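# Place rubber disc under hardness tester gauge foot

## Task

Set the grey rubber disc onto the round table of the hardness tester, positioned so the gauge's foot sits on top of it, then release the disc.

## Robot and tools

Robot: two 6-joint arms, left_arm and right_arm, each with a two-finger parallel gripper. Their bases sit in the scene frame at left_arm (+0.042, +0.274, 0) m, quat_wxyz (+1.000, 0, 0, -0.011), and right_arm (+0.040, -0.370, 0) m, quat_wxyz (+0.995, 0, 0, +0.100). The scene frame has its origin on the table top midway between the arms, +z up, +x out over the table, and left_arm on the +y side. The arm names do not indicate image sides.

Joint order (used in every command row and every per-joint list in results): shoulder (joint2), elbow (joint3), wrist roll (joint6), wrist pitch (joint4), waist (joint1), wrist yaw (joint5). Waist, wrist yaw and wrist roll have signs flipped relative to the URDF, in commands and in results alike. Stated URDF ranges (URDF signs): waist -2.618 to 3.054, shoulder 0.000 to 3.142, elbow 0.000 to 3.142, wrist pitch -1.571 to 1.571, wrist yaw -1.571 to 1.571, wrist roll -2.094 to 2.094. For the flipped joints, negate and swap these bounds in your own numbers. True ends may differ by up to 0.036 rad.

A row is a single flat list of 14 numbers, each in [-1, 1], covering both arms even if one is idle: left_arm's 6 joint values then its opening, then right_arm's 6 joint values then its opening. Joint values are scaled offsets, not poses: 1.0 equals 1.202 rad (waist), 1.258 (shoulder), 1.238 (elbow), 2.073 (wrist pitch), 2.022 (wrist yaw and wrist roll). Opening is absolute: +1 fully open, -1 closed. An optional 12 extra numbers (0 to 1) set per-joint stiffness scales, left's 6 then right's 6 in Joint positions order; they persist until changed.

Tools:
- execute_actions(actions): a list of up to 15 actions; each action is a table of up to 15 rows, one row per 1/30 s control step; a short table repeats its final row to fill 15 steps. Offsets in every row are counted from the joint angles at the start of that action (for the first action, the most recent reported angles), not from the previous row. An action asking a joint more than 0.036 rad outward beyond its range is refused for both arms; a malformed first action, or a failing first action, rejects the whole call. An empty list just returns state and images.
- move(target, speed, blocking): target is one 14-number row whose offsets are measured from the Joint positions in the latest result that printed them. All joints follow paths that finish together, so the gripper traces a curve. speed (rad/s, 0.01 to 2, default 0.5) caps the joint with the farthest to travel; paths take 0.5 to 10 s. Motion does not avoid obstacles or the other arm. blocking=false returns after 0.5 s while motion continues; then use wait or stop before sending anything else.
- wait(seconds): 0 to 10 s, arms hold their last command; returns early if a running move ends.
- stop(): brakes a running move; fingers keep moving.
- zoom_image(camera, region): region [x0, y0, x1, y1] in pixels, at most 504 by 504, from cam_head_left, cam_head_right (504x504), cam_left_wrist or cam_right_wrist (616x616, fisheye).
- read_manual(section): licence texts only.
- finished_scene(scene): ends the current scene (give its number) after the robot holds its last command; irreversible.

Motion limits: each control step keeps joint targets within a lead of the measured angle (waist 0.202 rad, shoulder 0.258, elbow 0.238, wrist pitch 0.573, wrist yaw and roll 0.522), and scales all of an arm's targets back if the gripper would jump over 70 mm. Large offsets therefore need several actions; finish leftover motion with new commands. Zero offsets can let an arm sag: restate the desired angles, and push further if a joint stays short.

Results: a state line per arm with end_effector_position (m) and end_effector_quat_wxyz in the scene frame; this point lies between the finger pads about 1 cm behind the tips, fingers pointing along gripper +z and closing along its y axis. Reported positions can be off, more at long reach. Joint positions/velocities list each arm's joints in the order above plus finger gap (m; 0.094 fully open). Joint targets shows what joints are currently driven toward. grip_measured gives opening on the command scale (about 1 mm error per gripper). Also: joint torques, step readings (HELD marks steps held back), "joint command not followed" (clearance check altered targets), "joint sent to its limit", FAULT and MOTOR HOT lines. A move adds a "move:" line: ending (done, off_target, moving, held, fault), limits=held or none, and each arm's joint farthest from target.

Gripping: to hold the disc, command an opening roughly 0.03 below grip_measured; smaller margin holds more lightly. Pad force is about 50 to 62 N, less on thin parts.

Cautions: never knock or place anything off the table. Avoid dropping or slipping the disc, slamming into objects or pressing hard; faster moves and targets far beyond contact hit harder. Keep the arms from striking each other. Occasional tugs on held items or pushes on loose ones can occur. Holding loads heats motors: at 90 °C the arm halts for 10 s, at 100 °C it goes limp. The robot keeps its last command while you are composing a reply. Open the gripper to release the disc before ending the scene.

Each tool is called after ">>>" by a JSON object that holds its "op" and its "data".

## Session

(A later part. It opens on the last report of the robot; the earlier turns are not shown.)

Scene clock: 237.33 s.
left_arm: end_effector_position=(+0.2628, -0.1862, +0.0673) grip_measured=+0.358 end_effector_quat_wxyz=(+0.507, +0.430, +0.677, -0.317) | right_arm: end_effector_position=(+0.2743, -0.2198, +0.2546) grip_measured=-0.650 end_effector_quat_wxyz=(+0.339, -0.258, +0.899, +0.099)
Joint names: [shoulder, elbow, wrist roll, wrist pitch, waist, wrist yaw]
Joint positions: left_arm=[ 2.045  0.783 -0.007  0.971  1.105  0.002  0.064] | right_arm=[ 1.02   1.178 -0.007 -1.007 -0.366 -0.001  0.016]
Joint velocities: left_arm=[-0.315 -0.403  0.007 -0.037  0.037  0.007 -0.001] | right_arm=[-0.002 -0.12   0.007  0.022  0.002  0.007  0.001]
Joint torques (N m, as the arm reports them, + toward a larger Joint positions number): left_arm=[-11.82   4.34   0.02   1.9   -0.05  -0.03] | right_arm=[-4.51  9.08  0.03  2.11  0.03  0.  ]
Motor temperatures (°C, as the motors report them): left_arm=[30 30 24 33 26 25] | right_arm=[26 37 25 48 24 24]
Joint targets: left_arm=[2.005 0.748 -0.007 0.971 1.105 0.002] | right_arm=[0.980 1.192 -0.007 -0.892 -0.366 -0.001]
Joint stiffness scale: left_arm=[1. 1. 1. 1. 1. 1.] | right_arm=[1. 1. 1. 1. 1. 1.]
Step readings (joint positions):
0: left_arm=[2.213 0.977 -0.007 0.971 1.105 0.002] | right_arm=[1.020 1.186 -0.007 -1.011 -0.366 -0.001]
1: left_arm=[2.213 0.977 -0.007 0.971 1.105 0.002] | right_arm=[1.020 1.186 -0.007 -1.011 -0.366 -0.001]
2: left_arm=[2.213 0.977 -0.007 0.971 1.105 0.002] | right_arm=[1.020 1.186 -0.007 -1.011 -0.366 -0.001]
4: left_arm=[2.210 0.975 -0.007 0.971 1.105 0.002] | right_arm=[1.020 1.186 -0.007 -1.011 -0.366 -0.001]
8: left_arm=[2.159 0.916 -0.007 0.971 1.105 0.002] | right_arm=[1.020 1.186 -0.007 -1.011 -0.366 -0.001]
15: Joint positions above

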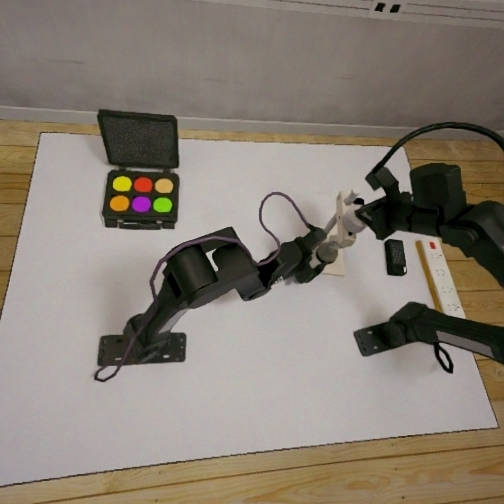

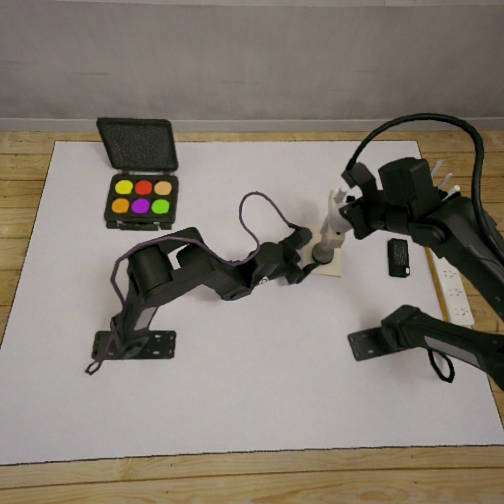

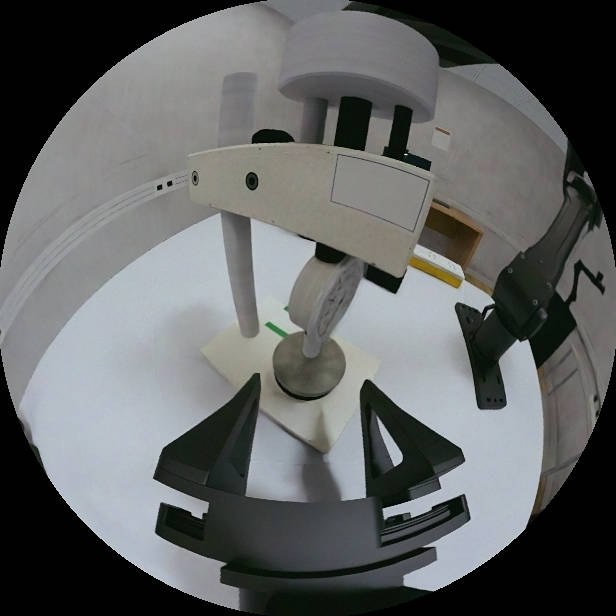

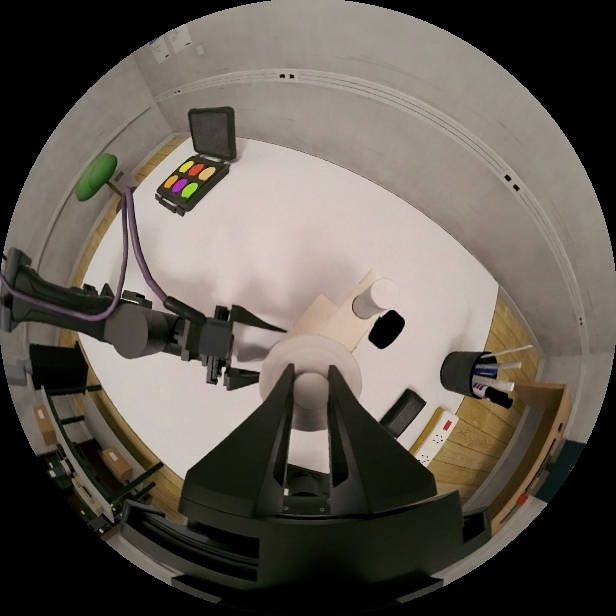

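Well centred. Lower the gauge.

>>> {"op": "execute_actions", "data": {"actions": [[[-0.032,-0.028,0,0,0,0,0.36,-0.032,0.009,0,0.055,0,0,-0.7],[-0.032,-0.028,0,0,0,0,0.36,-0.032,0.006,0,0.055,0,0,-0.7],[-0.032,-0.028,0,0,0,0,0.36,-0.032,0.003,0,0.055,0,0,-0.7],[-0.032,-0.028,0,0,0,0,0.36,-0.032,0,0,0.055,0,0,-0.7],[-0.032,-0.028,0,0,0,0,0.36,-0.032,-0.003,0,0.055,0,0,-0.7],[-0.032,-0.028,0,0,0,0,0.36,-0.032,-0.006,0,0.055,0,0,-0.7],[-0.032,-0.028,0,0,0,0,0.36,-0.032,-0.009,0,0.055,0,0,-0.7],[-0.032,-0.028,0,0,0,0,0.36,-0.032,-0.012,0,0.055,0,0,-0.7],[-0.032,-0.028,0,0,0,0,0.36,-0.032,-0.015,0,0.055,0,0,-0.7],[-0.032,-0.028,0,0,0,0,0.36,-0.032,-0.018,0,0.055,0,0,-0.7],[-0.032,-0.028,0,0,0,0,0.36,-0.032,-0.021,0,0.055,0,0,-0.7],[-0.032,-0.028,0,0,0,0,0.36,-0.032,-0.024,0,0.055,0,0,-0.7],[-0.032,-0.028,0,0,0,0,0.36,-0.032,-0.027,0,0.055,0,0,-0.7],[-0.032,-0.028,0,0,0,0,0.36,-0.032,-0.03,0,0.055,0,0,-0.7],[-0.032,-0.028,0,0,0,0,0.36,-0.032,-0.033,0,0.055,0,0,-0.7]],[[0,0,0,0,0,0,0.36,-0.025,0.0,0,0.04,0,0,-0.7],[0,0,0,0,0,0,0.36,-0.022,0.0,0,0.035,0,0,-0.7],[0,0,0,0,0,0,0.36,-0.019,0.0,0,0.03,0,0,-0.7],[0,0,0,0,0,0,0.36,-0.016,0.0,0,0.025,0,0,-0.7],[0,0,0,0,0,0,0.36,-0.013,0.0,0,0.02,0,0,-0.7],[0,0,0,0,0,0,0.36,-0.01,0.0,0,0.015,0,0,-0.7],[0,0,0,0,0,0,0.36,-0.007,0.0,0,0.01,0,0,-0.7],[0,0,0,0,0,0,0.36,-0.004,0.0,0,0.005,0,0,-0.7],[0,0,0,0,0,0,0.36,0,0.0,0,0,0,0,-0.7]]]}}

Scene clock: 247.27 s.
left_arm: end_effector_position=(+0.2607, -0.1817, +0.0667) grip_measured=+0.358 end_effector_quat_wxyz=(+0.505, +0.431, +0.678, -0.315) | right_arm: end_effector_position=(+0.2742, -0.2199, +0.2462) grip_measured=-0.650 end_effector_quat_wxyz=(+0.338, -0.258, +0.900, +0.099)
Joint names: [shoulder, elbow, wrist roll, wrist pitch, waist, wrist yaw]
Joint positions: left_arm=[ 2.031  0.764 -0.007  0.971  1.105  0.002  0.064] | right_arm=[ 1.008  1.138 -0.007 -0.98  -0.366 -0.001  0.016]
Joint velocities: left_arm=[-0.012  0.007 -0.007 -0.007  0.002 -0.007 -0.001] | right_arm=[ 0.012  0.002 -0.022 -0.007  0.007  0.037 -0.   ]
Joint torques (N m, as the arm reports them, + toward a larger Joint positions number): left_arm=[-9.96  5.27  0.02  1.93 -0.07 -0.03] | right_arm=[-1.59  7.5   0.03  1.23  0.    0.  ]
Motor temperatures (°C, as the motors report them): left_arm=[30 30 24 34 26 25] | right_arm=[26 36 25 48 24 24]
Joint targets: left_arm=[2.031 0.764 -0.007 0.971 1.105 0.002] | right_arm=[1.010 1.140 -0.007 -0.981 -0.366 -0.001]
Joint stiffness scale: left_arm=[1. 1. 1. 1. 1. 1.] | right_arm=[1. 1. 1. 1. 1. 1.]
Step readings (joint positions; steps 1 to 15: 1st action; 16 to 30: 2nd action):
0: left_arm=[2.031 0.764 -0.007 0.971 1.105 0.002] | right_arm=[1.020 1.167 -0.007 -1.002 -0.366 -0.001]
1: left_arm=[2.031 0.764 -0.007 0.971 1.105 0.002] | right_arm=[1.020 1.167 -0.007 -1.002 -0.366 -0.001]
2: left_arm=[2.031 0.764 -0.007 0.971 1.105 0.002] | right_arm=[1.020 1.167 -0.007 -1.002 -0.366 -0.001]
4: left_arm=[2.031 0.764 -0.007 0.971 1.105 0.002] | right_arm=[1.020 1.163 -0.007 -1.000 -0.366 -0.001]
8: left_arm=[2.031 0.764 -0.007 0.971 1.105 0.002] | right_arm=[1.020 1.155 -0.007 -0.995 -0.366 -0.001]
15: left_arm=[2.031 0.764 -0.007 0.971 1.105 0.002] | right_arm=[1.010 1.140 -0.007 -0.980 -0.366 -0.001]
16: left_arm=[2.031 0.764 -0.007 0.971 1.105 0.002] | right_arm=[1.008 1.138 -0.007 -0.979 -0.366 -0.001]
17: left_arm=[2.031 0.764 -0.007 0.971 1.105 0.002] | right_arm=[1.008 1.138 -0.007 -0.979 -0.366 -0.001]
19: left_arm=[2.031 0.764 -0.007 0.971 1.105 0.002] | right_arm=[1.008 1.138 -0.007 -0.979 -0.366 -0.001]
23: left_arm=[2.031 0.764 -0.007 0.971 1.105 0.002] | right_arm=[1.008 1.138 -0.007 -0.980 -0.366 -0.001]
30: Joint positions above

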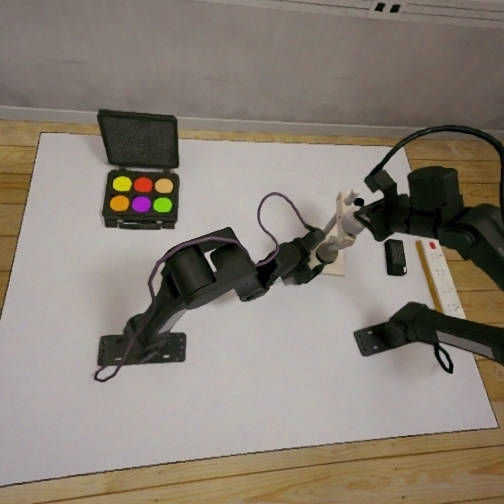

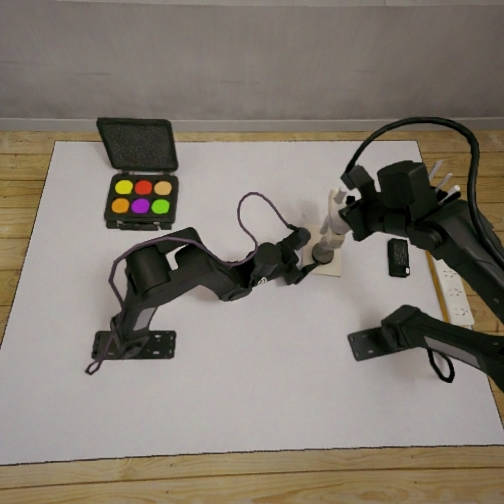

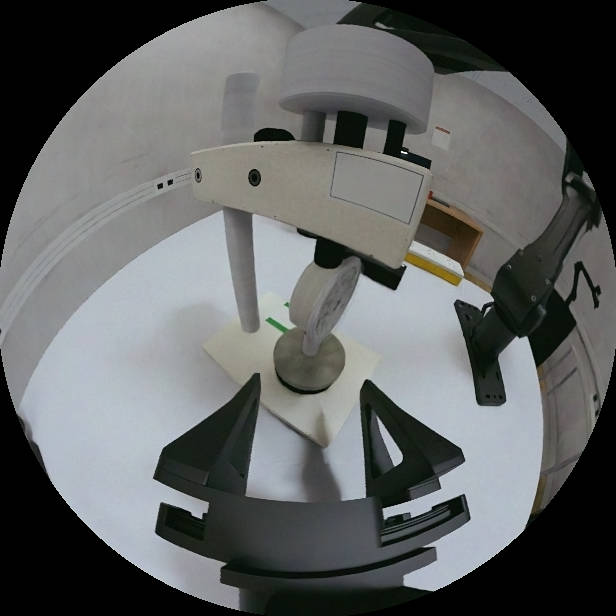

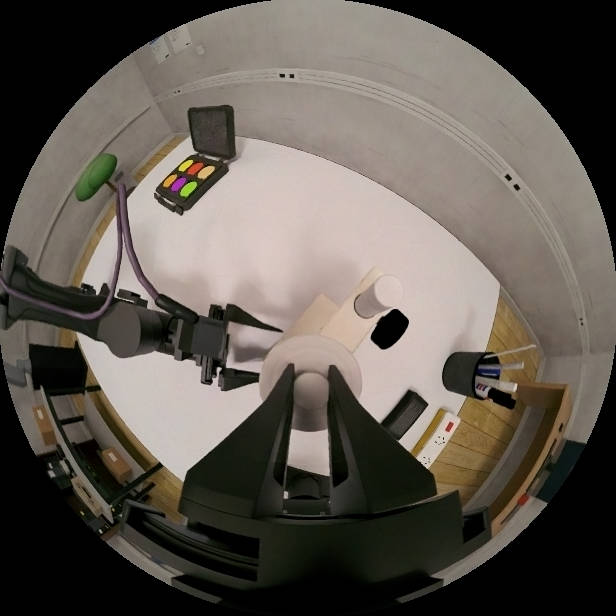

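>>> {"op": "execute_actions", "data": {"actions": [[[0,0,0,0,0,0,0.36,0,0,0,0,0,0,-0.2]]]}}

>>> {"op": "move", "data": {"target": [-0.1,-0.1,0,0,0,0,0.36,-0.1,0.05,0,0,0,0,-0.2], "speed": 0.25}}

Scene clock: 249.73 s.
left_arm: end_effector_position=(+0.2607, -0.1817, +0.0667) grip_measured=+0.358 end_effector_quat_wxyz=(+0.505, +0.431, +0.678, -0.315) | right_arm: end_effector_position=(+0.2748, -0.2195, +0.2468) grip_measured=-0.202 end_effector_quat_wxyz=(+0.340, -0.258, +0.899, +0.100)
Joint names: [shoulder, elbow, wrist roll, wrist pitch, waist, wrist yaw]
Joint positions: left_arm=[ 2.031  0.764 -0.007  0.971  1.105  0.002  0.064] | right_arm=[ 1.008  1.138 -0.007 -0.976 -0.366 -0.001  0.037]
Joint velocities: left_arm=[ 0.022  0.002 -0.037 -0.066  0.027  0.081 -0.001] | right_arm=[ 0.012  0.007 -0.022  0.007 -0.007  0.066  0.   ]
Joint torques (N m, as the arm reports them, + toward a larger Joint positions number): left_arm=[-9.97  5.25  0.02  1.94 -0.05 -0.04] | right_arm=[-1.69  7.35  0.02  1.21 -0.02 -0.01]
Motor temperatures (°C, as the motors report them): left_arm=[30 30 24 34 26 25] | right_arm=[26 35 25 47 24 24]
Joint targets: left_arm=[2.031 0.764 -0.007 0.971 1.105 0.002] | right_arm=[1.008 1.138 -0.007 -0.980 -0.366 -0.001]
Joint stiffness scale: left_arm=[1. 1. 1. 1. 1. 1.] | right_arm=[1. 1. 1. 1. 1. 1.]
Step readings (joint positions):
0: left_arm=[2.031 0.764 -0.007 0.971 1.105 0.002] | right_arm=[1.008 1.138 -0.007 -0.980 -0.366 -0.001]
1: left_arm=[2.031 0.764 -0.007 0.971 1.105 0.002] | right_arm=[1.008 1.138 -0.007 -0.980 -0.366 -0.001]
2: left_arm=[2.031 0.764 -0.007 0.971 1.105 0.002] | right_arm=[1.008 1.138 -0.007 -0.977 -0.366 -0.001]
4: left_arm=[2.031 0.764 -0.007 0.971 1.105 0.002] | right_arm=[1.008 1.138 -0.007 -0.977 -0.366 -0.001]
8: left_arm=[2.031 0.764 -0.007 0.971 1.105 0.002] | right_arm=[1.008 1.138 -0.007 -0.976 -0.366 -0.001]
15: Joint positions above

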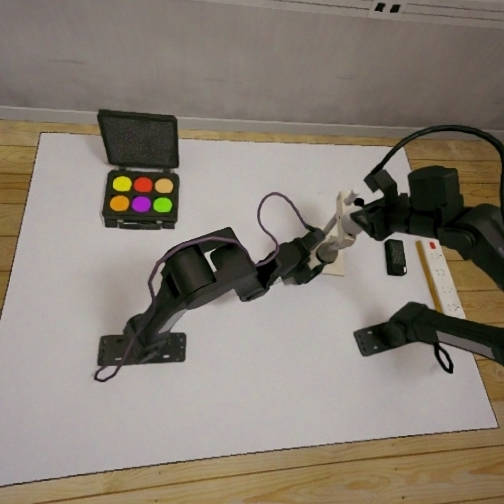

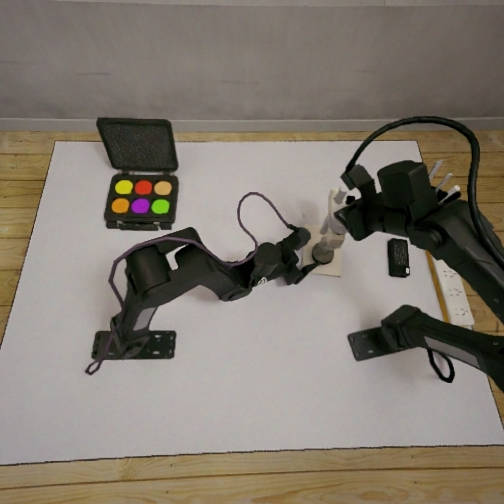

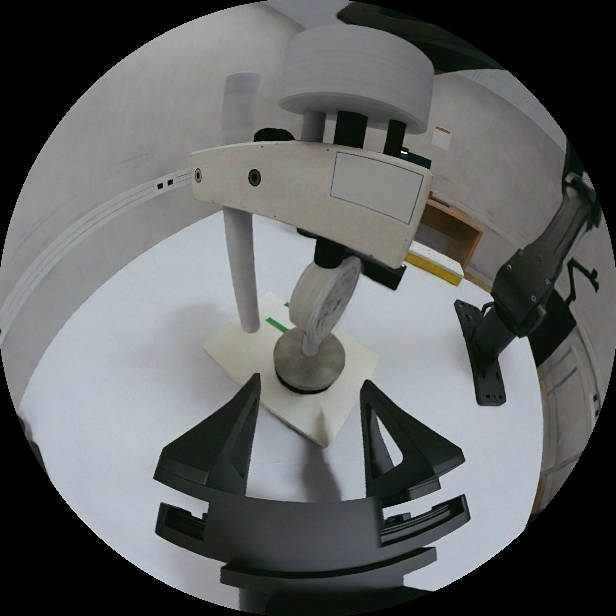

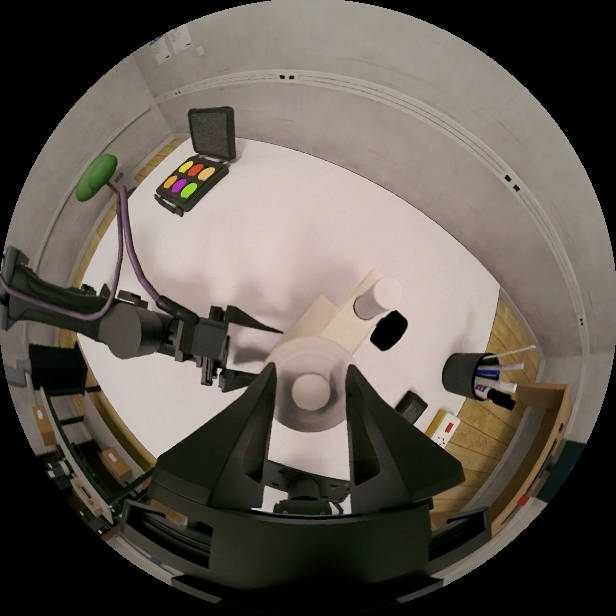

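Scene clock: 250.60 s.
left_arm: end_effector_position=(+0.2496, -0.1584, +0.0751) grip_measured=+0.358 end_effector_quat_wxyz=(+0.503, +0.432, +0.680, -0.314) | right_arm: end_effector_position=(+0.2636, -0.2266, +0.2970) grip_measured=-0.202 end_effector_quat_wxyz=(+0.415, -0.248, +0.867, +0.122)
Joint names: [shoulder, elbow, wrist roll, wrist pitch, waist, wrist yaw]
Joint positions: left_arm=[ 1.931  0.658 -0.007  0.972  1.105  0.002  0.064] | right_arm=[ 0.895  1.188 -0.007 -0.97  -0.366 -0.001  0.037]
Joint velocities: left_arm=[ 0.007  0.002 -0.007  0.037 -0.007  0.051  0.   ] | right_arm=[-0.017 -0.002  0.037 -0.095  0.022  0.007 -0.   ]
Joint torques (N m, as the arm reports them, + toward a larger Joint positions number): left_arm=[-11.03   3.78   0.02   1.92  -0.06  -0.03] | right_arm=[-1.35  8.07  0.02  1.35  0.02 -0.01]
Motor temperatures (°C, as the motors report them): left_arm=[30 30 24 34 26 25] | right_arm=[26 35 25 47 24 24]
Joint targets: left_arm=[1.905 0.640 -0.007 0.971 1.105 0.002] | right_arm=[0.882 1.200 -0.007 -0.976 -0.366 -0.001]
Joint stiffness scale: left_arm=[1. 1. 1. 1. 1. 1.] | right_arm=[1. 1. 1. 1. 1. 1.]
move: off_target (left_arm); limits=none; left_arm: farthest joint: the shoulder, 0.026 radians from its target (0.126 radians at the start); right_arm: farthest joint: the shoulder, 0.013 radians from its target (0.126 radians at the start)

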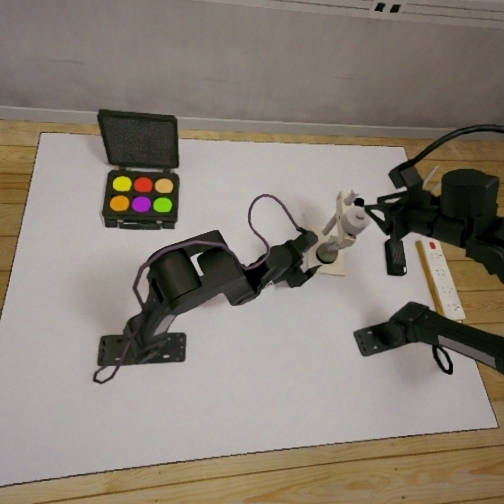

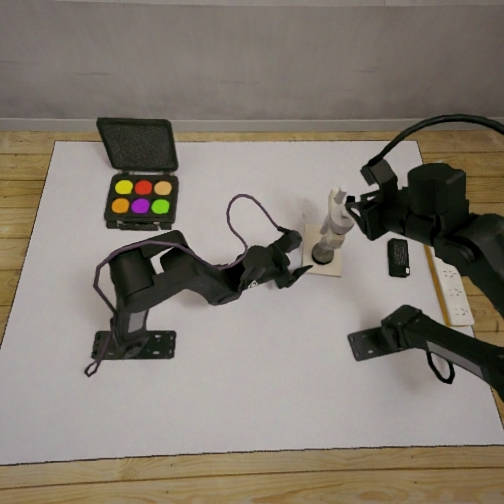

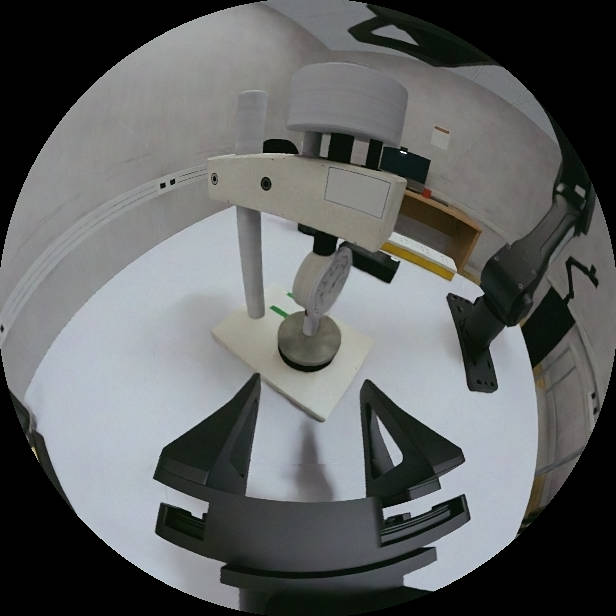

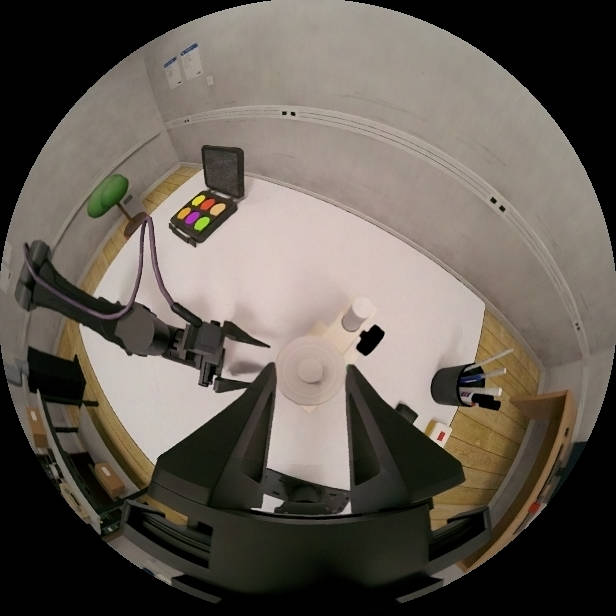

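>>> {"op": "finished_scene", "data": {"scene": 1}}

The scene is finished: the task was done.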